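# Move mug from cupboard to desk, close cupboard

## Task

Remove the mug from the cupboard and set it on the desk, then close both cupboard doors completely. The attempt fails if the mug drops more than a few centimetres, takes a hard knock, or does not end up upright. It also fails if either door is banged open or closed, or if the robot tips over or finishes leaning. Anything that stays in place only because the robot is holding it does not count. At the end, release everything and move the robot away.

## Robot and tools

ROBOT. A Hello Robot Stretch 3 with a single arm. It has a two-wheel differential base (0.33 m long, 0.34 m wide), a lift that carries the arm up and down a mast, and a telescoping arm that reaches out to the robot's RIGHT side. The base cannot strafe, so to move the gripper forward or back you drive the base. Turns in place pivot about the point midway between the drive wheels, 0.05 m behind the front edge. With the arm retracted and the wrist folded, the wrist can stick out up to 0.06 m past the right side, and a turn sweeps a 0.28 m radius. A level, unfolded gripper reaches beyond that circle.

FRAMES. Base frame: origin on the floor between the drive wheels, x forward, y left, z up. hand_pose is reported in this frame, at the point where the closed fingertips meet. With all wrist joints at 0, the hand frame's x points up, y points back along the arm toward the mast, and z points to the robot's rear. The fingertips are round pads 0.04 m across, and they sit slightly nearer the wrist when the gripper is wide open. The odometry frame is the base frame where the scene began.

execute_actions. Arguments: "actions" is a list holding one action, or an empty list to only read state and images. "cameras" takes head_camera, nav_camera, wrist_camera or all. Leaving it out, null or ["all"] gives all cameras, and [] gives none. The "pictures" line gives the order of the returned images. An action may hold "base", "joints", or both, plus an optional "contact_limits". Everything in it starts at once, but the parts can finish at different times, and no action runs longer than 15 s.
- base: give exactly one key. translate_m is a straight drive in metres, an offset from where the base last reported itself, forward positive, -1 to 1. rotate_rad is a turn in place in radians, an offset, left (counter-clockwise seen from above) positive, -3.2 to 3.2.
- joints: absolute targets, keyed by name. lift_m 0 to 1.1 (arm height); arm_m 0 to 0.52 (extension); wrist_yaw_rad -1.345 to 4.42 (0 = along the arm, positive swings toward the front, 3.0 = folded over the base); wrist_pitch_rad -1.57 to 0.451 (0 level, negative tips the fingers down); wrist_roll_rad -2.911 to 2.911 (0 = fingers side by side, level); gripper_m -0.089 to 0.179 (larger is wider; the real fingertip gap is about 0.007 m less when nearly shut and 0.025 m less when fully open, and it is 0 below 0.007); head_pan_rad -3.953 to 1.73 (0 forward, positive left, -1.57 looks along the arm); head_tilt_rad -1.53 to 0.419 (negative looks down). The done tolerances are ±0.004 for lift, arm and gripper, ±0.05 for pitch, and ±0.02 for the others.
- contact_limits: only arm_m, given as a motor_effort percentage from 1 to 100. The arm stops with contact_stop once its effort reaches that value (the effort is negative when retracting). Lower values are gentler, but a value that is too low stops the arm immediately. The cap stays in force until the next action. The result's contact_limits line shows the current value, the default and the maximum, and anything above the maximum is clipped.
A joint or base command left out of an action may keep driving toward its previous target without showing it. An unknown key or an out-of-range number rejects the whole call. If a result reports a stop, any later execute_actions, wait or finished_scene calls in the same reply are skipped.

wait: seconds from 0 to 10. Nothing new is commanded. It returns the same state and images as an empty action.
zoom_image: camera plus region [x0, y0, x1, y1] in pixels, measured from the top-left corner, at most 504 by 504. It works only on that camera's most recent full image.
finished_scene: pass the current scene's number. It ends the scene for good after the last command has been held, and it reports success. The goal must still hold at that moment.

RESULTS. joint_positions. base_status and joint_status: done (for the base this means the wheels turned the commanded amount, even if they slipped), off_target (stopped short and may still be pushing), contact_stop, time_out, or torque_fault. After the last three, the old target is dropped. The arm or lift goes slack after a contact_stop until you command it again. A slack lift can sink under load, can keep pressing, and can be pushed up if you close the fingers on a surface. on_its_own covers things you did not command, and its "held at" shows the target a joint holds, not the joint's position. motor_effort is in percent, positive toward higher values, with the peak in brackets. These readings are biased and noisy. lidar_m gives 12 sectors of 30 degrees each: the 1st straight ahead, then counter-clockwise (4th left, 7th behind, 10th right), range 0.15 to 12 m, "-" for nothing seen. The scan plane is 0.17 m above the floor, so it sees table legs rather than tops, misses clear objects, and is partly blocked by the robot itself. wrist_depth_mm (45 to 1000) and head_depth_mm (280 to 4000, head image rotated sideways) are 7x7 grids of median depths, read from the top left. base_odometry counts wheel turns only. turned_by_wheels and turned_by_imu give the rotation since the last result. base_tilt in degrees is positive when leaning forward or right, with an offset of up to about 4.

CAMERAS. head_camera (896x504) and nav_camera (fisheye, 672x504) move with the head. wrist_camera (644x364) rides on the gripper. The calibration K and T_world_to_cam map the base frame into each camera. They carry small errors, and these grow for the wrist camera when the arm is extended.

SPEED. The base runs at up to 0.30 m/s and 1.9 rad/s only when lift_m < 0.30, arm_m < 0.03 and wrist_yaw_rad > 2.54. Otherwise it is capped at 0.10 m/s and 0.63 rad/s. Shorter robot motion time is better.

GRIPPER. To grasp, command a value below the object's width; lower values squeeze harder, and too hard triggers a stall guard that weakens the grip. To let go, open to at least 0.02 above the value where contact began. Neither the reading nor done proves that you are holding something.

CAUTIONS. Fold or unfold the wrist only with lift_m between 0.32 and 0.95, wrist_pitch_rad -0.4 and roll near 0. Once it is folded, the lift may drop to 0.25. If wrist_yaw_rad is below -0.4, keep pitch at -0.5 or lower. Pushing the arm into something rigid with the gripper above about 0.45 m can tip the robot, and a second push after a contact_stop makes this more likely. Do not drive while gripping or pushing on something fixed. If the robot snags or starts leaning, reverse the last motion in small steps, free the gripper, and lower the lift to about 0.2. The base, wrist and head never contact-stop, and a wrist pushed hard switches off for 10 s. Open and close the doors slowly, keep the mug upright and low, watch for loose objects being nudged, and finish with the gripper open and the robot clear.

Each tool is called as name([rows], argument=value, ...), one row to a line, values as JSON.

## Session

execute_actions(actions=[])

Scene clock: 0.00 s.
base_odometry: x=+0.000 y=+0.000 heading=+0.000 (m, m, rad; odometry frame)
turned_by_wheels: +0.000 (rad since the last result)
turned_by_imu: +0.000 (rad since the last result)
base_tilt: forward=+0.5 right=+2.1 (deg)
lidar_m: 1.83 2.18 1.63 1.55 1.59 2.04 2.43 2.47 1.85 1.73 2.24 2.47
head_depth_mm: 2117 2308 2327 2348 2381 2420 2017 / 2098 2276 2310 2325 2340 2398 2031 / 2088 2250 2276 2299 2310 2346 2031 / 2082 2227 2262 2287 2281 2310 1953 / 2074 2213 2221 2247 2256 1811 2051 / 2061 2163 2192 2221 2216 2246 2054 / 2046 2149 2175 2202 2209 2238 2042
base_status: not commanded
joint_positions: lift_m=+0.493 arm_m=+0.002 wrist_yaw_rad=+3.103 wrist_pitch_rad=-0.554 wrist_roll_rad=-0.005 gripper_m=+0.037 head_pan_rad=-0.012 head_tilt_rad=+0.012
joint_status: not commanded
motor_effort: left_wheel=+0 right_wheel=+0 lift_m=+44 arm_m=-1 wrist_yaw_rad=+0 wrist_pitch_rad=+7 wrist_roll_rad=+0 gripper_m=+0 head_pan_rad=+0 head_tilt_rad=+2 (%)
hand_pose: x=-0.0133 y=+0.0586 z=+0.4768 quat_wxyz=(+0.206, +0.682, +0.181, +0.678) (m; base frame)
wrist_depth_mm: - - - - - - - / - - - - - - - / - - - - - - - / - - - - 966 940 940 / 874 862 831 854 856 792 760 / 756 721 741 711 - 672 675 / 649 647 629 631 607 599 587
pictures: head_camera (sideways: a quarter turn clockwise sets it upright), nav_camera (sideways: a quarter turn counterclockwise sets it upright), wrist_camera
Images, in order (width x height): head_camera 896x504, nav_camera 672x504, wrist_camera 644x364.

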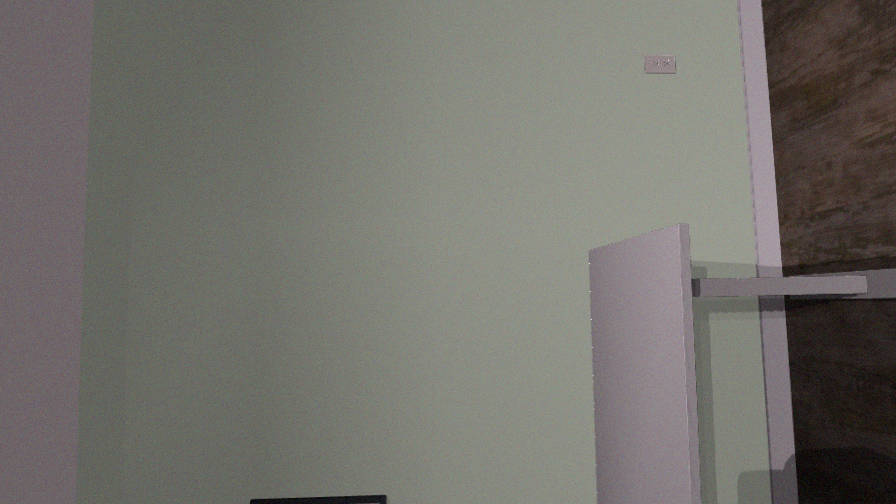

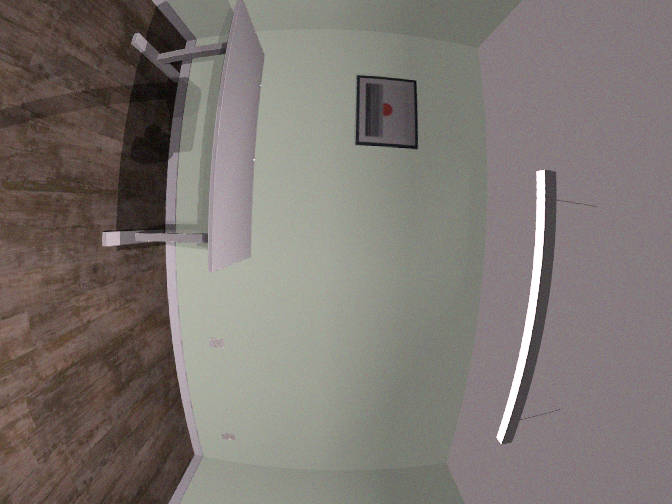

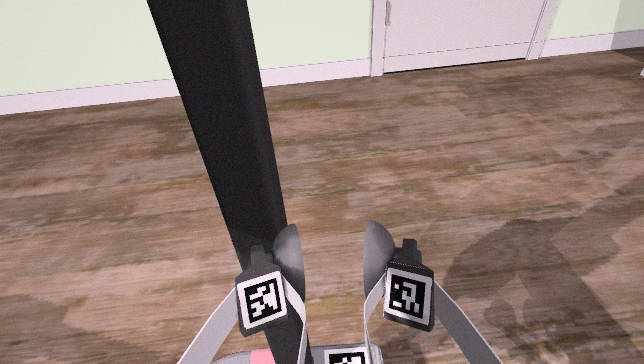

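execute_actions([
  {"joints":{"head_pan_rad":-1.8,"head_tilt_rad":-0.4}},
], cameras=["head_camera","nav_camera"])

Scene clock: 1.73 s.
base_odometry: x=+0.000 y=+0.000 heading=+0.000 (m, m, rad; odometry frame)
turned_by_wheels: +0.000 (rad since the last result)
turned_by_imu: +0.000 (rad since the last result)
base_tilt: forward=+0.6 right=+2.0 (deg)
lidar_m: 1.83 2.17 1.63 1.55 1.58 2.05 2.43 2.49 1.85 1.73 2.24 2.47
head_depth_mm: 2149 2351 2582 2722 2066 1615 1323 / 2086 2267 2485 2666 2074 1626 1332 / 2012 2157 2340 2533 2090 1627 1333 / 1954 2029 1809 1978 2089 1626 1332 / 1916 1970 1734 1892 2009 1626 1342 / 1839 1941 1693 1823 1954 1637 1330 / 1786 1883 1625 1762 1937 1628 1333
base_status: not commanded
joint_positions: lift_m=+0.493 arm_m=+0.002 wrist_yaw_rad=+3.103 wrist_pitch_rad=-0.554 wrist_roll_rad=-0.005 gripper_m=+0.037 head_pan_rad=-1.793 head_tilt_rad=-0.395
joint_status: all done
motor_effort: left_wheel=+0(0) right_wheel=+1(0) lift_m=+44(44) arm_m=-2(2) wrist_yaw_rad=-1(1) wrist_pitch_rad=+7(7) wrist_roll_rad=+0(0) gripper_m=+0(0) head_pan_rad=-2(32) head_tilt_rad=-2(30) (%)
hand_pose: x=-0.0133 y=+0.0586 z=+0.4768 quat_wxyz=(+0.206, +0.682, +0.181, +0.678) (m; base frame)
wrist_depth_mm: - - - - - - - / - - - - - - - / - - - - - - - / - - - 994 968 944 929 / 875 843 865 806 834 804 799 / 743 752 748 720 - 706 650 / 657 630 629 632 584 611 578
pictures: head_camera (sideways: a quarter turn clockwise sets it upright), nav_camera (sideways: a quarter turn counterclockwise sets it upright)
camera_calibration (this result's frames):
head_camera: T_world_to_cam=[[0.110589, 0.40282, -0.908574, 1.20319], [0.970077, -0.24257, 0.0105301, -0.0209116], [-0.216151, -0.882551, -0.417592, 0.502659], [0, 0, 0, 1]] pos_world=[-0.00412312, -0.0461202, 1.30331]
nav_camera: T_world_to_cam=[[-0.0453529, -0.34883, 0.936088, -1.18069], [-0.975465, 0.217545, 0.0338067, 0.0195226], [-0.215434, -0.911587, -0.350138, 0.415714], [0, 0, 0, 1]] pos_world=[0.0550547, -0.0371475, 1.25013]
Images, in order (width x height): head_camera 896x504, nav_camera 672x504.

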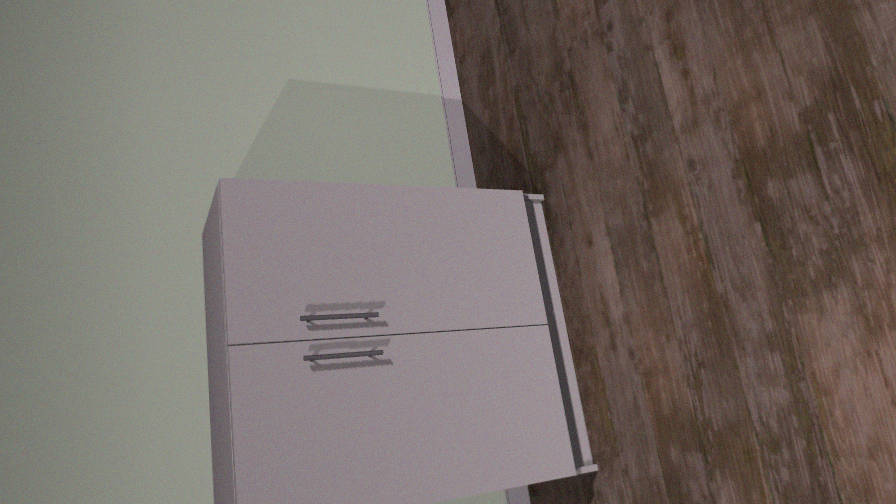

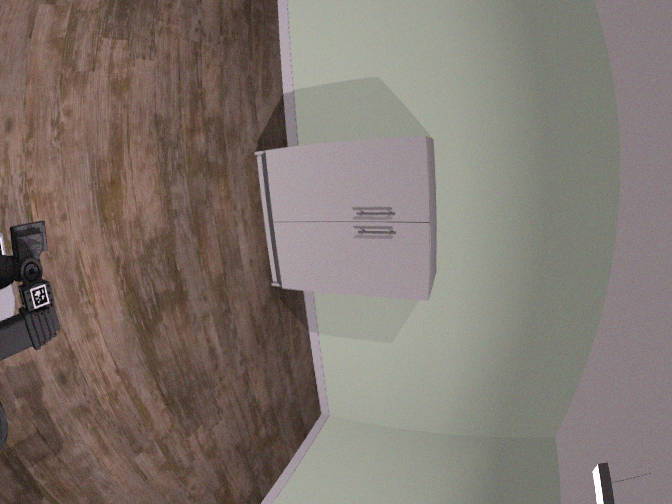

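execute_actions([
  {"joints":{"lift_m":0.28,"wrist_pitch_rad":-0.4,"head_pan_rad":-1.57,"head_tilt_rad":-0.6},"base":{"rotate_rad":1.35}},
], cameras=[])

execute_actions([
  {"base":{"translate_m":-0.93}},
], cameras=[])

execute_actions([
  {"base":{"rotate_rad":-1.26},"joints":{"lift_m":0.72}},
], cameras=[])

execute_actions([
  {"joints":{"wrist_yaw_rad":0,"gripper_m":0.07}},
], cameras=[])

execute_actions([
  {"joints":{"wrist_pitch_rad":0,"arm_m":0.2}},
])

Scene clock: 5.43 s.
base_odometry: x=+0.000 y=+0.000 heading=+1.350 (m, m, rad; odometry frame)
turned_by_wheels: +1.350 (rad since the last result)
turned_by_imu: +1.369 (rad since the last result)
base_tilt: forward=+0.5 right=+1.9 (deg)
lidar_m: 1.56 1.55 1.76 2.43 2.43 2.61 1.74 1.73 2.49 1.82 1.83 1.82
head_depth_mm: 2286 2584 2796 2098 1673 1396 1197 / 2212 2499 2698 2086 1678 1393 1193 / 2139 2401 2618 2112 1673 1399 1195 / 2078 2300 2553 2085 1674 1398 1195 / 2003 2248 2476 2100 1675 1394 1194 / 1945 2070 2362 2037 1673 1392 1192 / 1893 1882 2326 2094 1678 1396 1190
base_status: done
joint_positions: lift_m=+0.280 arm_m=+0.002 wrist_yaw_rad=+3.103 wrist_pitch_rad=-0.419 wrist_roll_rad=-0.005 gripper_m=+0.037 head_pan_rad=-1.577 head_tilt_rad=-0.593
joint_status: all done
motor_effort: left_wheel=-2(9) right_wheel=+4(10) lift_m=+28(38) arm_m=-1(0) wrist_yaw_rad=+0(0) wrist_pitch_rad=+11(12) wrist_roll_rad=+0(0) gripper_m=+0(0) head_pan_rad=+2(17) head_tilt_rad=-4(23) (%)
hand_pose: x=-0.0126 y=+0.0775 z=+0.2930 quat_wxyz=(+0.160, +0.692, +0.134, +0.691) (m; base frame)
wrist_depth_mm: - - - - - - - / - - - - - - - / - - - - - - - / 947 890 - 809 780 785 761 / 689 691 648 662 650 617 599 / 554 557 546 539 - 512 489 / 474 487 - - 428 431 423
pictures: none
No camera images: the call's "cameras" was empty. Leave "cameras" out to get every camera's image.

Scene clock: 10.30 s.
base_odometry: x=-0.204 y=-0.907 heading=+1.350 (m, m, rad; odometry frame)
turned_by_wheels: +0.000 (rad since the last result)
turned_by_imu: -0.005 (rad since the last result)
base_tilt: forward=+0.5 right=+2.0 (deg)
lidar_m: 2.44 2.44 2.56 2.16 2.16 1.57 0.85 0.85 1.49 2.45 2.25 2.87
head_depth_mm: 1906 2024 2165 2110 1680 1385 1193 / 2237 2406 2533 2099 1664 1389 1191 / 2402 2691 2816 2090 1675 1399 1193 / 2324 2612 2804 2102 1671 1394 1195 / 2258 2503 2669 2099 1682 1404 1192 / 2183 2431 2617 2095 1674 1391 1192 / 2104 2347 2544 2089 1674 1401 1194
base_status: done
joint_positions: lift_m=+0.280 arm_m=+0.002 wrist_yaw_rad=+3.103 wrist_pitch_rad=-0.418 wrist_roll_rad=-0.005 gripper_m=+0.037 head_pan_rad=-1.577 head_tilt_rad=-0.593
joint_status: not commanded
motor_effort: left_wheel=-2(10) right_wheel=+4(7) lift_m=+29(28) arm_m=+0(1) wrist_yaw_rad=+0(1) wrist_pitch_rad=+11(11) wrist_roll_rad=+0(0) gripper_m=+0(0) head_pan_rad=+3(3) head_tilt_rad=-4(4) (%)
hand_pose: x=-0.0126 y=+0.0776 z=+0.2931 quat_wxyz=(+0.160, +0.692, +0.134, +0.691) (m; base frame)
wrist_depth_mm: - - - - - - - / - - - - - - - / - - - - - - 983 / 930 871 - 824 781 754 740 / 699 676 668 656 646 613 591 / 568 548 539 536 - 500 490 / 474 478 - - 429 440 423
pictures: none
No camera images: the call's "cameras" was empty. Leave "cameras" out to get every camera's image.

Scene clock: 15.13 s.
base_odometry: x=-0.204 y=-0.907 heading=+0.090 (m, m, rad; odometry frame)
turned_by_wheels: -1.260 (rad since the last result)
turned_by_imu: -1.278 (rad since the last result)
base_tilt: forward=+0.6 right=+2.0 (deg)
lidar_m: 2.60 2.24 2.51 2.44 2.53 2.23 2.15 1.87 0.88 0.85 0.88 1.87
head_depth_mm: 1089 812 891 1021 1202 1364 1217 / 1094 809 886 1023 1201 1361 1217 / 1093 808 885 1018 1198 1358 1194 / 1091 817 880 1016 1194 1356 1223 / 1087 803 879 1013 1190 1360 1215 / 1085 803 879 1010 1188 1358 1190 / 1081 800 875 1008 1215 1394 1193
base_status: done
joint_positions: lift_m=+0.720 arm_m=+0.002 wrist_yaw_rad=+3.103 wrist_pitch_rad=-0.418 wrist_roll_rad=-0.005 gripper_m=+0.037 head_pan_rad=-1.577 head_tilt_rad=-0.593
joint_status: all done
motor_effort: left_wheel=+3(9) right_wheel=-4(9) lift_m=+58(61) arm_m=-2(0) wrist_yaw_rad=+0(1) wrist_pitch_rad=+11(11) wrist_roll_rad=+0(0) gripper_m=+0(0) head_pan_rad=+3(2) head_tilt_rad=-4(3) (%)
hand_pose: x=-0.0126 y=+0.0776 z=+0.7322 quat_wxyz=(+0.160, +0.692, +0.134, +0.691) (m; base frame)
wrist_depth_mm: - - - - - - - / - - - - - - - / - - - - - - - / - - - - - - - / - - - - - - - / - - - - - - - / 981 973 994 911 922 885 872
pictures: none
No camera images: the call's "cameras" was empty. Leave "cameras" out to get every camera's image.

Scene clock: 17.70 s.
base_odometry: x=-0.204 y=-0.907 heading=+0.090 (m, m, rad; odometry frame)
turned_by_wheels: +0.000 (rad since the last result)
turned_by_imu: +0.000 (rad since the last result)
base_tilt: forward=+0.6 right=+2.0 (deg)
lidar_m: 2.60 2.25 2.51 2.44 2.53 2.23 2.16 1.88 0.88 0.85 0.88 1.87
head_depth_mm: 1097 811 889 1028 1208 1361 1217 / 1089 811 886 1017 1202 1363 1221 / 1089 808 884 1017 1203 1380 1219 / 1084 816 881 1015 1195 1361 1191 / 1086 805 881 1013 1194 1362 1196 / 1082 802 877 1011 1188 1365 1198 / 1082 800 875 1007 1218 1397 1194
base_status: not commanded
joint_positions: lift_m=+0.720 arm_m=+0.002 wrist_yaw_rad=+0.003 wrist_pitch_rad=-0.418 wrist_roll_rad=-0.005 gripper_m=+0.070 head_pan_rad=-1.577 head_tilt_rad=-0.593
joint_status: all done
motor_effort: left_wheel=+3(4) right_wheel=-3(4) lift_m=+58(59) arm_m=-1(1) wrist_yaw_rad=-3(3) wrist_pitch_rad=+11(11) wrist_roll_rad=+0(1) gripper_m=+0(93) head_pan_rad=+3(3) head_tilt_rad=-3(3) (%)
hand_pose: x=-0.0209 y=-0.3710 z=+0.7322 quat_wxyz=(+0.694, +0.148, -0.689, -0.146) (m; base frame)
wrist_depth_mm: - 551 540 553 552 549 555 / - 605 593 599 589 583 - / - 655 653 649 636 644 - / - 739 723 696 714 710 - / - - 764 786 773 799 - / - - - 890 877 - - / 950 971 924 939 889 906 902
pictures: none
No camera images: the call's "cameras" was empty. Leave "cameras" out to get every camera's image.

Scene clock: 20.40 s.
base_odometry: x=-0.204 y=-0.907 heading=+0.090 (m, m, rad; odometry frame)
turned_by_wheels: +0.000 (rad since the last result)
turned_by_imu: +0.000 (rad since the last result)
base_tilt: forward=+0.5 right=+2.0 (deg)
lidar_m: 2.60 2.24 2.50 2.44 2.53 2.24 2.15 1.87 0.88 0.85 0.88 1.88
head_depth_mm: 1095 811 888 1022 1208 1394 - / 1089 810 886 1022 1144 - 1195 / 1092 808 884 995 - 1328 1197 / 1087 817 879 991 1194 1329 1189 / 1085 806 881 1012 1193 1365 1190 / 1085 803 878 1011 1189 1361 1191 / 1083 800 876 1009 1220 1392 1191
base_status: not commanded
joint_positions: lift_m=+0.720 arm_m=+0.200 wrist_yaw_rad=+0.002 wrist_pitch_rad=-0.021 wrist_roll_rad=-0.005 gripper_m=+0.070 head_pan_rad=-1.577 head_tilt_rad=-0.593
joint_status: all done
motor_effort: left_wheel=+3(3) right_wheel=-3(3) lift_m=+58(59) arm_m=+6(3) wrist_yaw_rad=-2(3) wrist_pitch_rad=+12(14) wrist_roll_rad=+0(0) gripper_m=+0(0) head_pan_rad=+3(3) head_tilt_rad=-3(4) (%)
hand_pose: x=-0.0210 y=-0.6002 z=+0.8288 quat_wxyz=(+0.709, +0.008, -0.705, -0.007) (m; base frame)
wrist_depth_mm: 396 399 391 390 381 381 375 / 404 406 398 400 394 393 387 / 416 415 405 400 406 402 396 / 430 425 420 413 417 413 406 / 436 429 429 423 420 424 413 / 452 439 - 438 434 432 420 / 469 456 462 441 445 433 441
pictures: head_camera (sideways: a quarter turn clockwise sets it upright), nav_camera (sideways: a quarter turn counterclockwise sets it upright), wrist_camera
camera_calibration (this result's frames):
head_camera: T_world_to_cam=[[0.0227194, 0.587954, -0.808575, 1.07332], [0.999513, -0.030671, 0.00578198, -0.0149076], [-0.0214003, -0.808312, -0.588365, 0.723668], [0, 0, 0, 1]] pos_world=[0.0060019, -0.046569, 1.29372]
nav_camera: T_world_to_cam=[[0.0293904, -0.527972, 0.848753, -1.06721], [-0.999462, -0.00315933, 0.0326439, 0.0211914], [-0.0145535, -0.849256, -0.527781, 0.645646], [0, 0, 0, 1]] pos_world=[0.0619424, -0.015073, 1.24587]
wrist_camera: T_world_to_cam=[[-0.998575, -0.0264052, -0.0463764, 0.00962921], [0.0412866, 0.168386, -0.984856, 0.959342], [0.0338144, -0.985367, -0.167056, -0.285639], [0, 0, 0, 1]] pos_world=[-0.0203338, -0.442745, 0.897543]
Images, in order (width x height): head_camera 896x504, nav_camera 672x504, wrist_camera 644x364.

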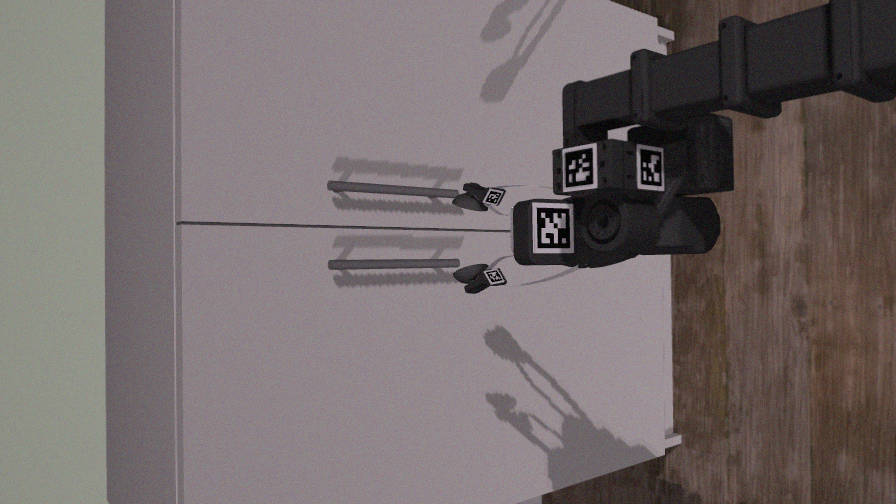

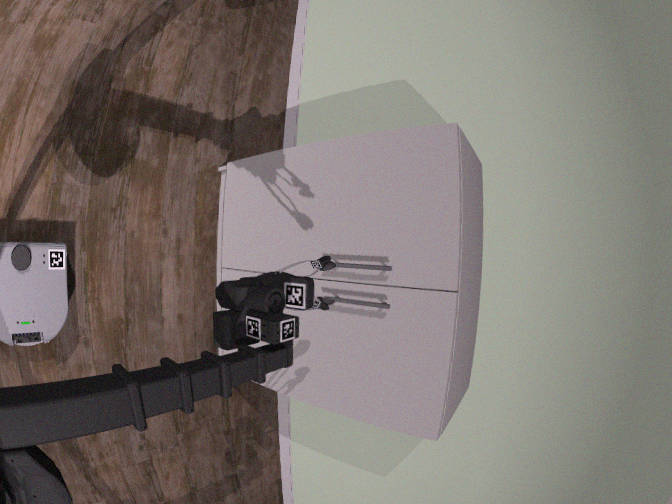

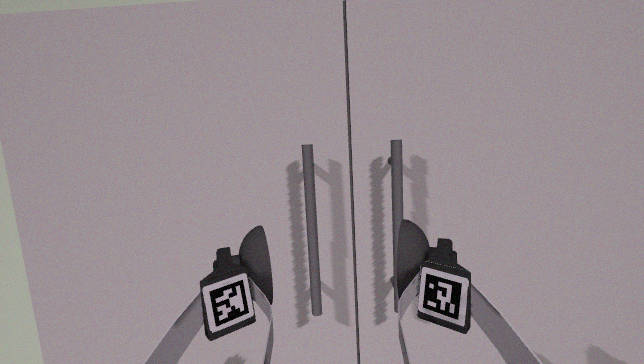

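execute_actions([
  {"base":{"translate_m":0.027},"joints":{"lift_m":0.67,"arm_m":0.37,"gripper_m":0.06}},
], cameras=["wrist_camera"])

execute_actions([
  {"joints":{"arm_m":0.41},"contact_limits":{"arm_m":20}},
], cameras=["wrist_camera","head_camera"])

Scene clock: 23.07 s.
base_odometry: x=-0.177 y=-0.905 heading=+0.090 (m, m, rad; odometry frame)
turned_by_wheels: +0.000 (rad since the last result)
turned_by_imu: +0.000 (rad since the last result)
base_tilt: forward=+0.6 right=+2.0 (deg)
lidar_m: 2.56 2.21 2.49 2.44 2.53 2.26 2.19 1.86 0.88 0.85 0.88 1.88
head_depth_mm: 1092 812 887 1021 1209 1362 1203 / 1091 808 886 1018 1176 - 1190 / 1090 808 883 986 1261 1366 1190 / 1089 807 882 986 1228 1363 1192 / 1084 804 880 1013 1191 1359 1196 / 1085 803 876 1009 1193 1360 1193 / 1082 800 877 1008 1285 1387 1195
base_status: done
joint_positions: lift_m=+0.670 arm_m=+0.370 wrist_yaw_rad=+0.002 wrist_pitch_rad=-0.021 wrist_roll_rad=-0.005 gripper_m=+0.060 head_pan_rad=-1.577 head_tilt_rad=-0.593
joint_status: all done
motor_effort: left_wheel=+3(7) right_wheel=-3(5) lift_m=+28(54) arm_m=+5(3) wrist_yaw_rad=-1(2) wrist_pitch_rad=+12(12) wrist_roll_rad=+1(0) gripper_m=-1(50) head_pan_rad=+3(3) head_tilt_rad=-3(3) (%)
hand_pose: x=-0.0210 y=-0.7702 z=+0.7798 quat_wxyz=(+0.709, +0.008, -0.705, -0.007) (m; base frame)
wrist_depth_mm: 232 232 227 225 225 221 221 / 238 236 233 230 231 227 226 / 242 239 239 238 235 232 229 / 248 248 244 242 242 238 237 / 255 255 250 248 243 243 241 / 263 258 257 254 253 246 248 / 268 267 265 261 259 254 253
pictures: wrist_camera
camera_calibration (this result's frames):
wrist_camera: T_world_to_cam=[[-0.998577, -0.0263513, -0.0463657, 0.0028848], [0.0412998, 0.167957, -0.984929, 0.939503], [0.0337416, -0.985442, -0.16663, -0.461729], [0, 0, 0, 1]] pos_world=[-0.0203411, -0.612728, 0.84854]
Images, in order (width x height): wrist_camera 644x364.

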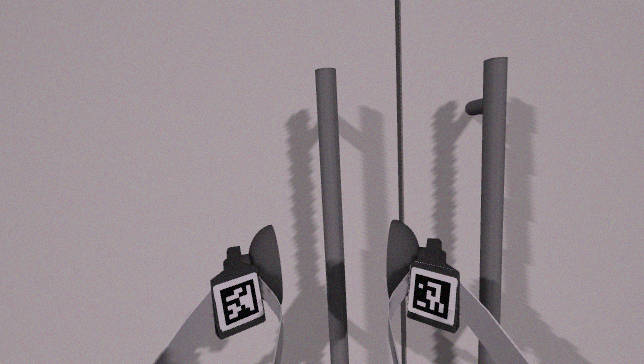

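Scene clock: 24.43 s.
base_odometry: x=-0.177 y=-0.905 heading=+0.090 (m, m, rad; odometry frame)
turned_by_wheels: +0.000 (rad since the last result)
turned_by_imu: +0.000 (rad since the last result)
base_tilt: forward=+0.5 right=+2.1 (deg)
lidar_m: 2.57 2.22 2.50 2.43 2.53 2.26 2.18 1.87 0.88 0.85 0.88 1.87
head_depth_mm: 1091 811 888 1025 1207 1360 1215 / 1091 809 884 1022 1175 - 1170 / 1091 807 884 976 1260 1361 1191 / 1085 805 882 992 1225 1364 1190 / 1086 805 880 1014 1194 1364 1191 / 1087 804 878 1009 1193 1358 1195 / 1082 800 876 1009 1281 1391 1190
base_status: not commanded
joint_positions: lift_m=+0.670 arm_m=+0.410 wrist_yaw_rad=+0.002 wrist_pitch_rad=-0.021 wrist_roll_rad=-0.005 gripper_m=+0.060 head_pan_rad=-1.577 head_tilt_rad=-0.593
joint_status: all done
motor_effort: left_wheel=+3(3) right_wheel=-3(3) lift_m=+28(28) arm_m=+5(8) wrist_yaw_rad=-3(2) wrist_pitch_rad=+12(12) wrist_roll_rad=+0(0) gripper_m=+0(0) head_pan_rad=+3(3) head_tilt_rad=-3(3) (%)
contact_limits: arm_m 20 (drawing in: default 27, maximum 43; extending or still: default 35, maximum 58)
hand_pose: x=-0.0210 y=-0.8102 z=+0.7798 quat_wxyz=(+0.709, +0.008, -0.705, -0.007) (m; base frame)
wrist_depth_mm: 192 192 190 187 187 184 184 / 197 197 194 192 191 188 188 / 202 199 198 195 196 192 192 / 208 206 203 201 201 197 197 / 213 211 207 207 204 203 201 / 219 217 215 211 213 206 206 / 224 221 218 216 217 212 211
pictures: head_camera (sideways: a quarter turn clockwise sets it upright), wrist_camera
camera_calibration (this result's frames):
head_camera: T_world_to_cam=[[0.0227195, 0.587954, -0.808575, 1.07332], [0.999513, -0.0306712, 0.00578198, -0.0149076], [-0.0214005, -0.808312, -0.588365, 0.723668], [0, 0, 0, 1]] pos_world=[0.00600189, -0.046569, 1.29372]
wrist_camera: T_world_to_cam=[[-0.998577, -0.0263511, -0.0463656, 0.00183086], [0.0412997, 0.167957, -0.984929, 0.946221], [0.0337414, -0.985442, -0.16663, -0.501145], [0, 0, 0, 1]] pos_world=[-0.0203411, -0.652726, 0.84854]
Images, in order (width x height): head_camera 896x504, wrist_camera 644x364.

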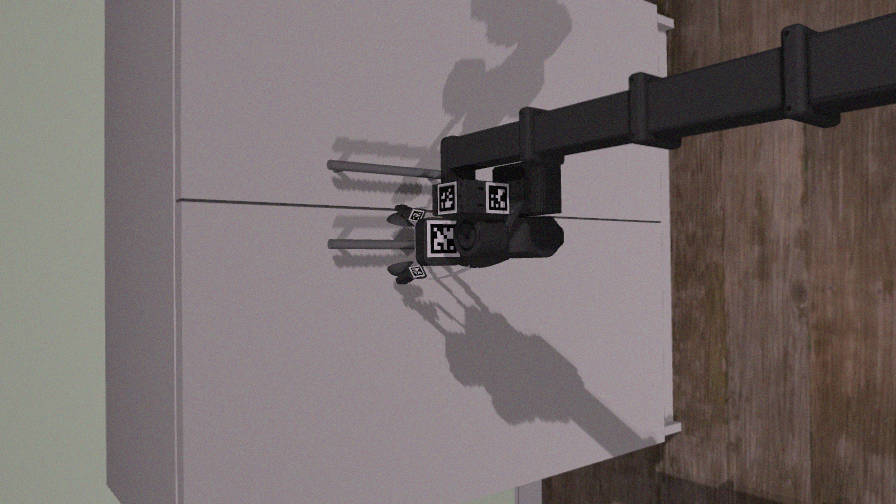

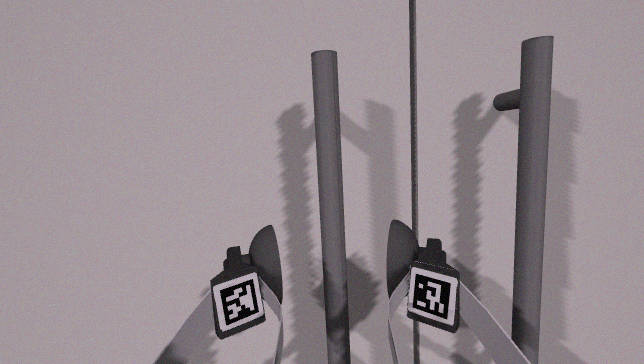

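execute_actions([
  {"joints":{"arm_m":0.417,"gripper_m":-0.03}},
], cameras=[])

execute_actions([
  {"base":{"translate_m":0.012},"joints":{"arm_m":0.355}},
], cameras=["wrist_camera"])

execute_actions([
  {"base":{"translate_m":0.026},"joints":{"arm_m":0.293}},
], cameras=["wrist_camera","head_camera"])

Scene clock: 26.00 s.
base_odometry: x=-0.177 y=-0.905 heading=+0.090 (m, m, rad; odometry frame)
turned_by_wheels: +0.000 (rad since the last result)
turned_by_imu: +0.000 (rad since the last result)
base_tilt: forward=+0.6 right=+2.0 (deg)
lidar_m: 2.57 2.22 2.50 2.44 2.52 2.26 2.18 1.87 0.88 0.85 0.88 1.87
head_depth_mm: 1088 811 891 1024 1204 1364 1217 / 1088 809 890 1020 1172 - 1166 / 1088 808 883 974 1231 1361 1195 / 1089 808 882 993 1227 1357 1190 / 1085 806 876 1012 1197 1359 1196 / 1083 802 880 1009 1191 1359 1193 / 1080 798 875 1007 1288 1397 1196
base_status: not commanded
joint_positions: lift_m=+0.670 arm_m=+0.417 wrist_yaw_rad=+0.002 wrist_pitch_rad=-0.021 wrist_roll_rad=-0.005 gripper_m=-0.029 head_pan_rad=-1.577 head_tilt_rad=-0.593
joint_status: all done
motor_effort: left_wheel=+4(4) right_wheel=-3(3) lift_m=+28(28) arm_m=+5(4) wrist_yaw_rad=-1(2) wrist_pitch_rad=+12(12) wrist_roll_rad=+0(0) gripper_m=-15(100) head_pan_rad=+3(3) head_tilt_rad=-3(4) (%)
hand_pose: x=-0.0211 y=-0.8172 z=+0.7798 quat_wxyz=(+0.709, +0.008, -0.705, -0.007) (m; base frame)
wrist_depth_mm: 186 184 183 182 180 179 178 / 191 189 187 185 184 181 182 / 195 194 192 190 189 186 185 / 201 199 197 195 193 191 190 / 205 205 200 197 198 195 195 / 210 210 206 - 203 200 199 / 218 215 212 208 209 204 205
pictures: none
No camera images: the call's "cameras" was empty. Leave "cameras" out to get every camera's image.

Scene clock: 27.83 s.
base_odometry: x=-0.165 y=-0.904 heading=+0.090 (m, m, rad; odometry frame)
turned_by_wheels: +0.000 (rad since the last result)
turned_by_imu: +0.000 (rad since the last result)
base_tilt: forward=+0.5 right=+2.1 (deg)
lidar_m: 2.56 2.21 2.50 2.44 2.52 2.27 2.20 1.87 0.88 0.85 0.88 1.88
head_depth_mm: 1094 811 887 1025 1205 1361 1217 / 1096 810 887 1018 1175 - 1193 / 1091 808 885 995 1271 1364 1190 / 1091 806 883 994 1240 1361 1196 / 1085 805 878 1012 1188 1366 1193 / 1085 804 877 1011 1184 1365 1190 / 1080 801 875 1007 1544 1392 1191
base_status: done
joint_positions: lift_m=+0.670 arm_m=+0.355 wrist_yaw_rad=-0.002 wrist_pitch_rad=-0.019 wrist_roll_rad=-0.005 gripper_m=-0.029 head_pan_rad=-1.577 head_tilt_rad=-0.593
joint_status: all done
motor_effort: left_wheel=+3(7) right_wheel=-3(11) lift_m=+28(28) arm_m=-6(12) wrist_yaw_rad=+2(22) wrist_pitch_rad=+11(12) wrist_roll_rad=+0(0) gripper_m=-12(15) head_pan_rad=+3(3) head_tilt_rad=-3(4) (%)
hand_pose: x=-0.0220 y=-0.7562 z=+0.7801 quat_wxyz=(+0.709, +0.006, -0.705, -0.008) (m; base frame)
wrist_depth_mm: 246 245 240 240 236 235 235 / 252 249 248 245 243 240 242 / 258 256 256 251 249 244 245 / 261 258 261 257 255 252 251 / 271 268 266 260 261 256 257 / 278 273 270 - 267 265 263 / 287 283 278 278 277 271 272
pictures: wrist_camera
camera_calibration (this result's frames):
wrist_camera: T_world_to_cam=[[-0.998674, -0.0224323, -0.0463354, 0.00519036], [0.0419659, 0.166566, -0.985137, 0.936625], [0.0298168, -0.985775, -0.165404, -0.449096], [0, 0, 0, 1]] pos_world=[-0.0207322, -0.598601, 0.848662]
Images, in order (width x height): wrist_camera 644x364.

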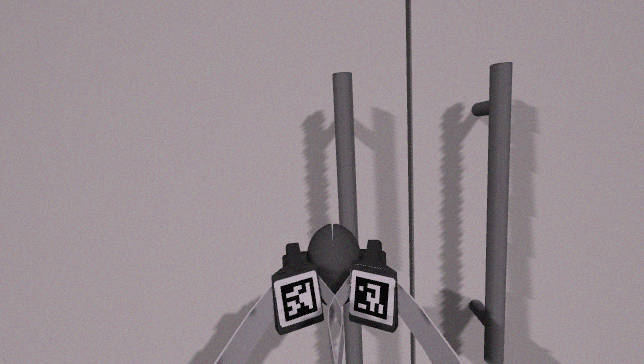

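Scene clock: 29.43 s.
base_odometry: x=-0.139 y=-0.902 heading=+0.090 (m, m, rad; odometry frame)
turned_by_wheels: +0.000 (rad since the last result)
turned_by_imu: +0.000 (rad since the last result)
base_tilt: forward=+0.5 right=+2.0 (deg)
lidar_m: 2.53 2.18 2.49 2.44 2.53 2.30 2.22 1.87 0.88 0.85 0.88 1.88
head_depth_mm: 1093 809 888 1025 1210 1359 1217 / 1093 809 884 1018 1177 - 1181 / 1092 807 884 1014 - 1356 1192 / 1086 806 881 993 1210 1361 1192 / 1088 805 881 1012 1191 1360 1192 / 1084 804 879 1012 1189 1353 1189 / 1080 800 877 1030 1624 1395 1191
base_status: done
joint_positions: lift_m=+0.670 arm_m=+0.293 wrist_yaw_rad=-0.002 wrist_pitch_rad=-0.019 wrist_roll_rad=-0.005 gripper_m=-0.029 head_pan_rad=-1.577 head_tilt_rad=-0.593
joint_status: all done
motor_effort: left_wheel=+3(8) right_wheel=-3(4) lift_m=+28(28) arm_m=-7(8) wrist_yaw_rad=+3(3) wrist_pitch_rad=+11(11) wrist_roll_rad=+0(0) gripper_m=-11(11) head_pan_rad=+4(4) head_tilt_rad=-3(3) (%)
hand_pose: x=-0.0220 y=-0.6942 z=+0.7801 quat_wxyz=(+0.709, +0.006, -0.705, -0.008) (m; base frame)
wrist_depth_mm: 306 306 301 295 295 297 292 / 311 312 310 306 306 301 300 / 324 318 318 315 308 310 308 / 329 329 322 316 316 314 311 / 336 336 328 326 330 325 318 / 346 344 337 - 332 332 326 / 356 352 346 349 336 338 334
pictures: head_camera (sideways: a quarter turn clockwise sets it upright), wrist_camera
camera_calibration (this result's frames):
head_camera: T_world_to_cam=[[0.0227194, 0.587957, -0.808573, 1.07331], [0.999513, -0.030671, 0.00578189, -0.0149075], [-0.0214003, -0.80831, -0.588368, 0.723671], [0, 0, 0, 1]] pos_world=[0.0060019, -0.046569, 1.29372]
wrist_camera: T_world_to_cam=[[-0.998668, -0.0226936, -0.0463352, 0.00646673], [0.0419221, 0.166577, -0.985137, 0.9263], [0.0300747, -0.985767, -0.165404, -0.387963], [0, 0, 0, 1]] pos_world=[-0.0207065, -0.536594, 0.848662]
Images, in order (width x height): head_camera 896x504, wrist_camera 644x364.

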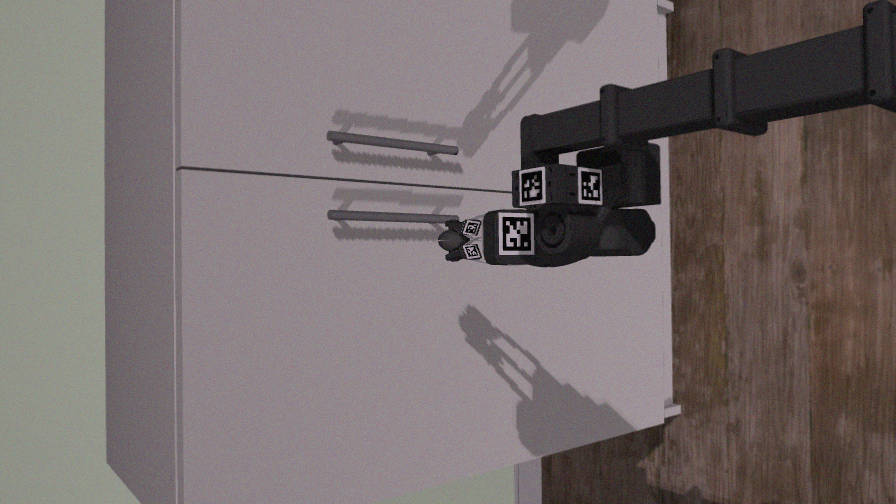

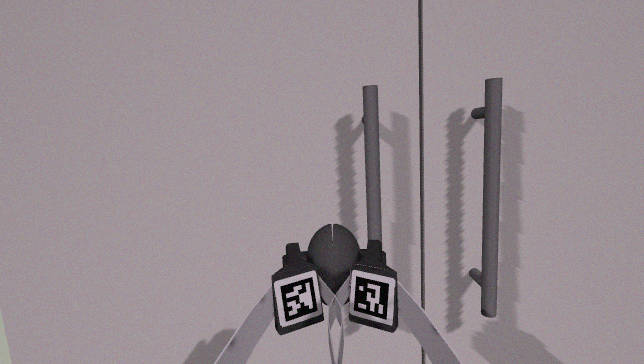

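Slipped; there's a catch. Grip deeper and harder.

execute_actions([
  {"base":{"translate_m":-0.04},"joints":{"arm_m":0.36,"gripper_m":0.06}},
], cameras=[])

execute_actions([
  {"joints":{"arm_m":0.427},"contact_limits":{"arm_m":20}},
], cameras=[])

execute_actions([
  {"joints":{"gripper_m":-0.08}},
], cameras=["wrist_camera"])

execute_actions([
  {"joints":{"arm_m":0.4}},
], cameras=["wrist_camera"])

Scene clock: 31.53 s.
base_odometry: x=-0.179 y=-0.905 heading=+0.090 (m, m, rad; odometry frame)
turned_by_wheels: +0.000 (rad since the last result)
turned_by_imu: +0.000 (rad since the last result)
base_tilt: forward=+0.5 right=+2.0 (deg)
lidar_m: 2.57 2.22 2.49 2.44 2.53 2.26 2.18 1.87 0.88 0.85 0.88 1.87
head_depth_mm: 1093 810 888 1022 1207 1359 1220 / 1091 809 886 1020 1173 - 1196 / 1089 808 886 975 1261 1365 1195 / 1090 804 878 985 1230 1367 1188 / 1085 805 881 1014 1193 1369 1197 / 1083 802 878 1010 1188 1362 1196 / 1083 801 875 1006 1280 1392 1194
base_status: done
joint_positions: lift_m=+0.670 arm_m=+0.360 wrist_yaw_rad=-0.002 wrist_pitch_rad=-0.019 wrist_roll_rad=-0.005 gripper_m=+0.060 head_pan_rad=-1.577 head_tilt_rad=-0.593
joint_status: all done
motor_effort: left_wheel=+2(4) right_wheel=-3(8) lift_m=+28(28) arm_m=+5(4) wrist_yaw_rad=+2(3) wrist_pitch_rad=+11(11) wrist_roll_rad=+0(0) gripper_m=+0(95) head_pan_rad=+3(4) head_tilt_rad=-4(4) (%)
hand_pose: x=-0.0220 y=-0.7602 z=+0.7801 quat_wxyz=(+0.709, +0.006, -0.705, -0.008) (m; base frame)
wrist_depth_mm: 241 239 239 236 235 233 231 / 249 243 241 242 240 238 236 / 252 250 248 246 244 244 242 / 257 257 257 251 250 249 246 / 266 261 261 259 255 254 254 / 272 268 266 265 264 259 261 / 280 277 274 271 271 265 264
pictures: none
No camera images: the call's "cameras" was empty. Leave "cameras" out to get every camera's image.

Scene clock: 33.20 s.
base_odometry: x=-0.179 y=-0.905 heading=+0.090 (m, m, rad; odometry frame)
turned_by_wheels: +0.000 (rad since the last result)
turned_by_imu: +0.000 (rad since the last result)
base_tilt: forward=+0.6 right=+2.1 (deg)
lidar_m: 2.57 2.22 2.50 2.44 2.53 2.26 2.18 1.87 0.88 0.85 0.88 1.88
head_depth_mm: 1093 811 887 1023 1211 1362 1225 / 1090 809 885 1019 1172 - 1189 / 1090 808 882 974 1233 1365 1195 / 1086 807 880 1017 1227 1359 1194 / 1084 806 879 1013 1196 1364 1191 / 1084 803 878 1012 1190 1362 1190 / 1082 802 876 1006 1282 1391 1194
base_status: not commanded
joint_positions: lift_m=+0.670 arm_m=+0.427 wrist_yaw_rad=-0.002 wrist_pitch_rad=-0.019 wrist_roll_rad=-0.005 gripper_m=+0.060 head_pan_rad=-1.577 head_tilt_rad=-0.593
joint_status: all done
motor_effort: left_wheel=+2(3) right_wheel=-3(2) lift_m=+28(28) arm_m=+6(3) wrist_yaw_rad=+2(2) wrist_pitch_rad=+11(11) wrist_roll_rad=+0(0) gripper_m=+0(0) head_pan_rad=+2(3) head_tilt_rad=-3(3) (%)
contact_limits: arm_m 20 (drawing in: default 27, maximum 43; extending or still: default 35, maximum 58)
hand_pose: x=-0.0220 y=-0.8272 z=+0.7801 quat_wxyz=(+0.709, +0.006, -0.705, -0.008) (m; base frame)
wrist_depth_mm: 176 175 175 174 172 170 169 / 180 178 177 175 174 171 171 / 186 183 180 180 180 176 176 / 187 187 186 184 183 181 181 / 193 192 190 189 188 186 184 / 197 197 196 192 193 189 189 / 204 202 201 197 199 193 194
pictures: none
No camera images: the call's "cameras" was empty. Leave "cameras" out to get every camera's image.

Scene clock: 35.10 s.
base_odometry: x=-0.179 y=-0.905 heading=+0.091 (m, m, rad; odometry frame)
turned_by_wheels: +0.000 (rad since the last result)
turned_by_imu: +0.000 (rad since the last result)
base_tilt: forward=+0.5 right=+2.1 (deg)
lidar_m: 2.57 2.22 2.50 2.44 2.54 2.26 2.18 1.87 0.88 0.85 0.88 1.87
head_depth_mm: 1093 811 888 1021 1206 1356 1231 / 1089 810 884 1017 1172 - 1194 / 1087 808 884 974 1236 1367 1190 / 1088 806 880 1014 1226 1360 1193 / 1088 803 880 1014 1189 1361 1199 / 1085 803 877 1009 1185 1361 1195 / 1079 800 873 1008 1287 1390 1191
base_status: not commanded
joint_positions: lift_m=+0.670 arm_m=+0.427 wrist_yaw_rad=+0.003 wrist_pitch_rad=-0.019 wrist_roll_rad=-0.005 gripper_m=-0.078 head_pan_rad=-1.577 head_tilt_rad=-0.593
joint_status: all done
motor_effort: left_wheel=+4(4) right_wheel=-6(6) lift_m=+28(29) arm_m=+2(6) wrist_yaw_rad=-3(4) wrist_pitch_rad=+11(11) wrist_roll_rad=+0(0) gripper_m=-35(100) head_pan_rad=+5(3) head_tilt_rad=-3(3) (%)
hand_pose: x=-0.0208 y=-0.8275 z=+0.7802 quat_wxyz=(+0.709, +0.008, -0.705, -0.006) (m; base frame)
wrist_depth_mm: 176 174 173 172 170 169 167 / 180 177 177 175 173 172 171 / 184 183 181 179 177 176 174 / 189 186 186 182 182 181 177 / 194 192 189 186 187 185 183 / 199 197 194 - 191 188 185 / 204 202 199 198 197 192 191
pictures: wrist_camera
camera_calibration (this result's frames):
wrist_camera: T_world_to_cam=[[-0.998552, -0.0273198, -0.0463334, 0.000796651], [0.0411541, 0.166601, -0.985165, 0.948532], [0.0346337, -0.985646, -0.165236, -0.519375], [0, 0, 0, 1]] pos_world=[-0.0202526, -0.669925, 0.848679]
Images, in order (width x height): wrist_camera 644x364.

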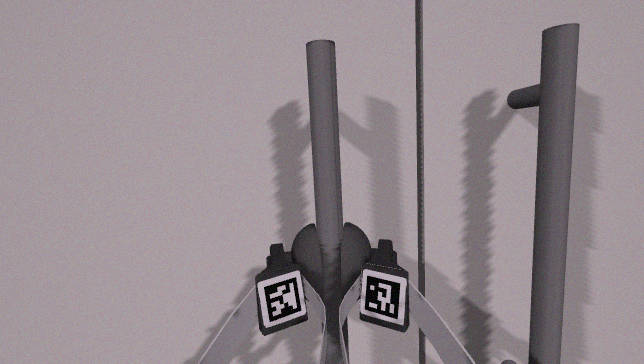

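Scene clock: 36.27 s.
base_odometry: x=-0.179 y=-0.905 heading=+0.091 (m, m, rad; odometry frame)
turned_by_wheels: +0.000 (rad since the last result)
turned_by_imu: +0.000 (rad since the last result)
base_tilt: forward=+0.6 right=+2.0 (deg)
lidar_m: 2.58 2.22 2.50 2.44 2.53 2.27 2.18 1.87 0.88 0.82 0.87 1.87
head_depth_mm: 1092 811 887 1024 1207 1362 1215 / 1092 808 885 1021 1185 - 1192 / 1091 807 868 975 1263 1362 1193 / 1086 793 850 942 1186 1332 1194 / 1086 793 860 986 1166 1331 1196 / 1082 796 861 992 1171 1365 1192 / 1082 795 867 1002 1277 1391 1192
base_status: not commanded
joint_positions: lift_m=+0.670 arm_m=+0.400 wrist_yaw_rad=+0.010 wrist_pitch_rad=-0.020 wrist_roll_rad=-0.005 gripper_m=-0.073 head_pan_rad=-1.577 head_tilt_rad=-0.593
joint_status: all done
on_its_own: gripper_m is held at -0.073, not at your -0.080, by its stall guard, which is still easing
motor_effort: left_wheel=+7(6) right_wheel=-10(10) lift_m=+28(28) arm_m=-7(12) wrist_yaw_rad=-10(12) wrist_pitch_rad=+11(13) wrist_roll_rad=+0(0) gripper_m=-12(35) head_pan_rad=+3(3) head_tilt_rad=-4(4) (%)
hand_pose: x=-0.0189 y=-0.8012 z=+0.7801 quat_wxyz=(+0.709, +0.011, -0.705, -0.004) (m; base frame)
wrist_depth_mm: 186 182 177 169 169 193 190 / 190 186 181 172 172 197 194 / 196 192 186 175 177 201 199 / 204 197 189 182 181 206 204 / 206 202 194 184 184 211 207 / 212 208 202 152 216 213 214 / 220 212 205 198 193 221 218
pictures: wrist_camera
camera_calibration (this result's frames):
wrist_camera: T_world_to_cam=[[-0.998326, -0.0346173, -0.0463432, -0.00245219], [0.0399301, 0.167248, -0.985106, 0.944428], [0.0418525, -0.985307, -0.165586, -0.492822], [0, 0, 0, 1]] pos_world=[-0.0195333, -0.64362, 0.848643]
Images, in order (width x height): wrist_camera 644x364.

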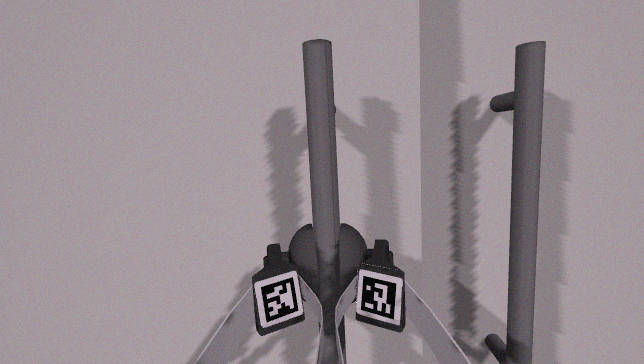

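execute_actions([
  {"base":{"translate_m":0.017},"joints":{"arm_m":0.36,"gripper_m":-0.05}},
], cameras=[])

execute_actions([
  {"base":{"translate_m":0.026},"joints":{"arm_m":0.3}},
], cameras=[])

execute_actions([
  {"base":{"translate_m":0.035},"joints":{"arm_m":0.245}},
], cameras=[])

execute_actions([
  {"base":{"translate_m":0.045},"joints":{"arm_m":0.197}},
])

Scene clock: 37.90 s.
base_odometry: x=-0.162 y=-0.904 heading=+0.091 (m, m, rad; odometry frame)
turned_by_wheels: +0.000 (rad since the last result)
turned_by_imu: +0.000 (rad since the last result)
base_tilt: forward=+0.5 right=+2.1 (deg)
lidar_m: 2.56 2.21 2.49 2.44 2.53 2.28 2.20 1.87 0.88 0.78 0.86 1.88
head_depth_mm: 1092 810 886 1021 1209 1359 1215 / 1088 810 887 1024 1178 - 1181 / 1090 809 867 971 1259 1372 1194 / 1087 760 808 898 1140 1298 1194 / 1084 769 827 956 1130 1335 1188 / 1081 780 842 975 1163 1332 1196 / 1079 796 858 999 1539 1392 1194
base_status: done
joint_positions: lift_m=+0.670 arm_m=+0.360 wrist_yaw_rad=-0.007 wrist_pitch_rad=-0.020 wrist_roll_rad=-0.005 gripper_m=-0.049 head_pan_rad=-1.577 head_tilt_rad=-0.593
joint_status: all done
motor_effort: left_wheel=+2(12) right_wheel=+0(7) lift_m=+28(28) arm_m=-7(9) wrist_yaw_rad=+6(13) wrist_pitch_rad=+12(12) wrist_roll_rad=+0(0) gripper_m=-23(62) head_pan_rad=+4(2) head_tilt_rad=-3(3) (%)
hand_pose: x=-0.0232 y=-0.7611 z=+0.7800 quat_wxyz=(+0.709, +0.005, -0.705, -0.010) (m; base frame)
wrist_depth_mm: 202 191 180 170 165 231 230 / 207 197 186 173 170 237 237 / 214 202 189 178 173 243 243 / 219 209 196 183 178 248 248 / 226 213 200 184 181 253 252 / 234 221 209 - 259 257 255 / 244 228 213 198 191 267 263
pictures: none
No camera images: the call's "cameras" was empty. Leave "cameras" out to get every camera's image.

Scene clock: 39.50 s.
base_odometry: x=-0.136 y=-0.901 heading=+0.091 (m, m, rad; odometry frame)
turned_by_wheels: +0.000 (rad since the last result)
turned_by_imu: +0.000 (rad since the last result)
base_tilt: forward=+0.6 right=+2.0 (deg)
lidar_m: 2.53 2.18 2.49 2.43 2.53 2.30 2.23 1.87 0.88 0.71 0.84 1.87
head_depth_mm: 1093 809 887 1022 1206 1361 1215 / 1090 809 885 1021 1176 - 1163 / 1088 820 777 975 - 1360 1199 / 1087 792 751 837 1036 1250 1196 / 1088 792 782 906 1077 1299 1192 / 1081 794 816 949 1139 1331 1194 / 1083 783 847 1008 1625 1390 1193
base_status: done
joint_positions: lift_m=+0.670 arm_m=+0.300 wrist_yaw_rad=-0.015 wrist_pitch_rad=-0.021 wrist_roll_rad=-0.005 gripper_m=-0.049 head_pan_rad=-1.577 head_tilt_rad=-0.593
joint_status: all done
on_its_own: wrist_yaw_rad is at rest, and its effort (+15) is outside its rest range (-12 to +12)
motor_effort: left_wheel=-2(9) right_wheel=+5(16) lift_m=+28(28) arm_m=-6(7) wrist_yaw_rad=+15(33) wrist_pitch_rad=+12(12) wrist_roll_rad=+1(0) gripper_m=-24(26) head_pan_rad=+4(3) head_tilt_rad=-3(4) (%)
hand_pose: x=-0.0253 y=-0.7011 z=+0.7798 quat_wxyz=(+0.709, +0.002, -0.705, -0.013) (m; base frame)
wrist_depth_mm: 240 215 191 173 161 287 288 / 249 221 198 173 164 297 295 / 258 230 204 176 167 307 303 / 265 236 209 183 172 309 308 / 277 245 216 183 176 319 320 / 290 252 226 154 176 323 321 / 303 263 232 204 188 336 333
pictures: none
No camera images: the call's "cameras" was empty. Leave "cameras" out to get every camera's image.

Scene clock: 41.47 s.
base_odometry: x=-0.101 y=-0.898 heading=+0.091 (m, m, rad; odometry frame)
turned_by_wheels: +0.000 (rad since the last result)
turned_by_imu: +0.000 (rad since the last result)
base_tilt: forward=+0.6 right=+2.1 (deg)
lidar_m: 2.49 2.15 2.50 2.44 2.53 2.34 2.26 1.87 0.88 0.65 0.83 1.88
head_depth_mm: 1092 812 887 1026 1206 1364 1215 / 1087 810 886 1018 1169 - 1167 / 1088 864 682 803 1127 1314 1195 / 1089 858 703 798 978 1193 1191 / 1087 794 748 869 1036 1295 1193 / 1084 792 798 936 1135 1366 1189 / 1093 790 854 1534 1679 1400 1189
base_status: done
joint_positions: lift_m=+0.670 arm_m=+0.245 wrist_yaw_rad=-0.041 wrist_pitch_rad=-0.021 wrist_roll_rad=-0.005 gripper_m=-0.049 head_pan_rad=-1.577 head_tilt_rad=-0.593
joint_status: all done
on_its_own: wrist_yaw_rad is held at -0.041, not at your +0.000, by its stall guard, which is not easing now
motor_effort: left_wheel=+2(10) right_wheel=-1(18) lift_m=+28(28) arm_m=-5(3) wrist_yaw_rad=-1(39) wrist_pitch_rad=+13(13) wrist_roll_rad=+0(0) gripper_m=-23(27) head_pan_rad=+2(4) head_tilt_rad=-3(3) (%)
hand_pose: x=-0.0320 y=-0.6458 z=+0.7796 quat_wxyz=(+0.709, -0.007, -0.705, -0.023) (m; base frame)
wrist_depth_mm: 294 244 202 175 158 348 347 / 306 248 211 172 162 354 356 / 319 260 217 178 165 358 364 / 338 274 224 185 170 373 376 / 348 281 231 183 173 378 381 / 374 293 245 - 171 396 393 / 916 306 250 197 185 397 400
pictures: none
No camera images: the call's "cameras" was empty. Leave "cameras" out to get every camera's image.

Scene clock: 42.93 s.
base_odometry: x=-0.057 y=-0.894 heading=+0.091 (m, m, rad; odometry frame)
turned_by_wheels: +0.000 (rad since the last result)
turned_by_imu: +0.000 (rad since the last result)
base_tilt: forward=+0.5 right=+2.0 (deg)
lidar_m: 2.45 2.10 2.51 2.44 2.54 2.39 2.30 1.87 0.88 0.60 0.85 1.87
head_depth_mm: 1095 812 888 1023 1210 1359 1215 / 1087 861 890 1022 1173 - 1191 / 1087 1213 614 705 826 - 1195 / 1087 941 667 757 902 1167 1194 / 1086 864 726 849 1015 1273 1193 / 1082 794 799 949 1213 1364 1195 / 1098 862 1332 1591 1674 1391 1195
base_status: done
joint_positions: lift_m=+0.670 arm_m=+0.197 wrist_yaw_rad=-0.060 wrist_pitch_rad=-0.022 wrist_roll_rad=-0.005 gripper_m=-0.049 head_pan_rad=-1.577 head_tilt_rad=-0.593
joint_status: all done
on_its_own: wrist_yaw_rad is held at -0.041, not at your +0.000, by its stall guard, which is not easing now; wrist_yaw_rad is at rest, and its effort (+20) is outside its rest range (-12 to +12)
motor_effort: left_wheel=-1(7) right_wheel=+5(10) lift_m=+28(28) arm_m=-5(5) wrist_yaw_rad=+20(21) wrist_pitch_rad=+13(13) wrist_roll_rad=+0(0) gripper_m=-24(24) head_pan_rad=+3(3) head_tilt_rad=-4(3) (%)
hand_pose: x=-0.0369 y=-0.5975 z=+0.7795 quat_wxyz=(+0.709, -0.013, -0.705, -0.029) (m; base frame)
wrist_depth_mm: 599 285 218 180 153 397 406 / 829 293 229 175 156 407 415 / 842 311 235 181 160 419 420 / 839 326 244 188 164 432 433 / 923 340 255 184 166 432 447 / 942 361 272 156 165 447 452 / 925 384 288 214 182 451 469
pictures: head_camera (sideways: a quarter turn clockwise sets it upright), nav_camera (sideways: a quarter turn counterclockwise sets it upright), wrist_camera
camera_calibration (this result's frames):
head_camera: T_world_to_cam=[[0.0227198, 0.588004, -0.808539, 1.07327], [0.999513, -0.0306716, 0.00578047, -0.0149056], [-0.0214002, -0.808276, -0.588414, 0.723732], [0, 0, 0, 1]] pos_world=[0.00600189, -0.0465685, 1.29372]
nav_camera: T_world_to_cam=[[0.02939, -0.528024, 0.848721, -1.06717], [-0.999462, -0.00316109, 0.0326433, 0.0211922], [-0.0145536, -0.849224, -0.527833, 0.645714], [0, 0, 0, 1]] pos_world=[0.0619424, -0.0150696, 1.24587]
wrist_camera: T_world_to_cam=[[-0.998284, 0.0357182, -0.0463927, 0.0286976], [0.0517126, 0.166308, -0.984717, 0.910072], [-0.0274569, -0.985427, -0.167869, -0.292364], [0, 0, 0, 1]] pos_world=[-0.0264412, -0.44048, 0.848415]
Images, in order (width x height): head_camera 896x504, nav_camera 672x504, wrist_camera 644x364.

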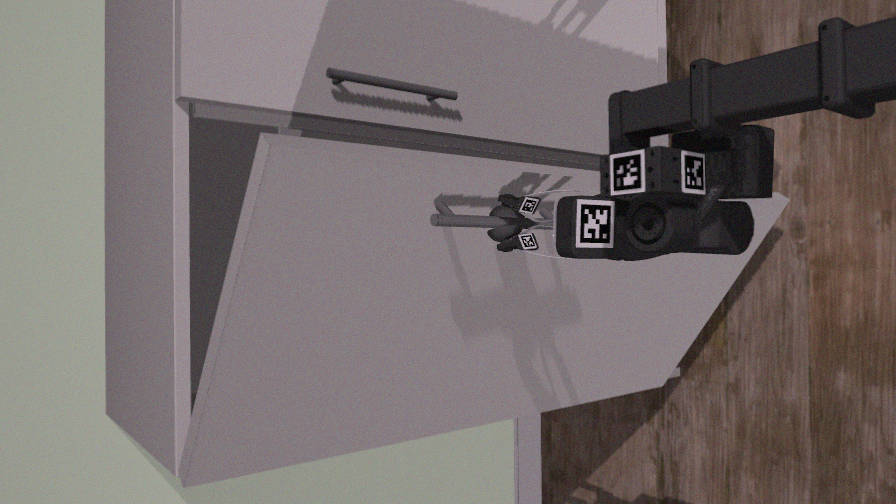

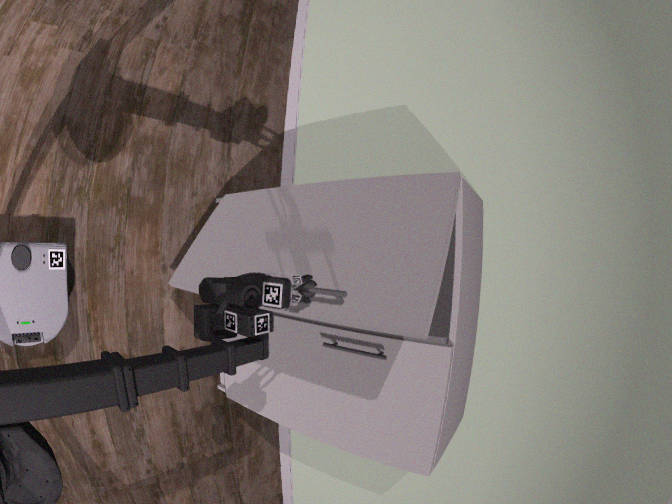

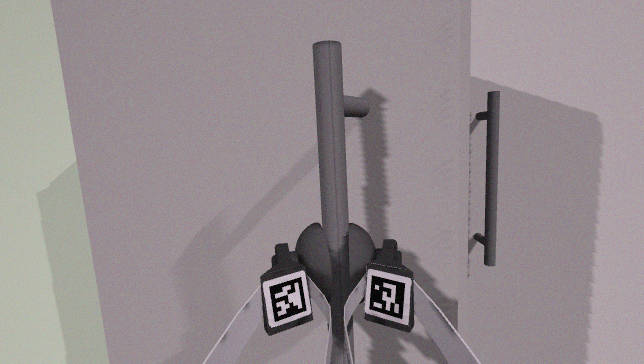

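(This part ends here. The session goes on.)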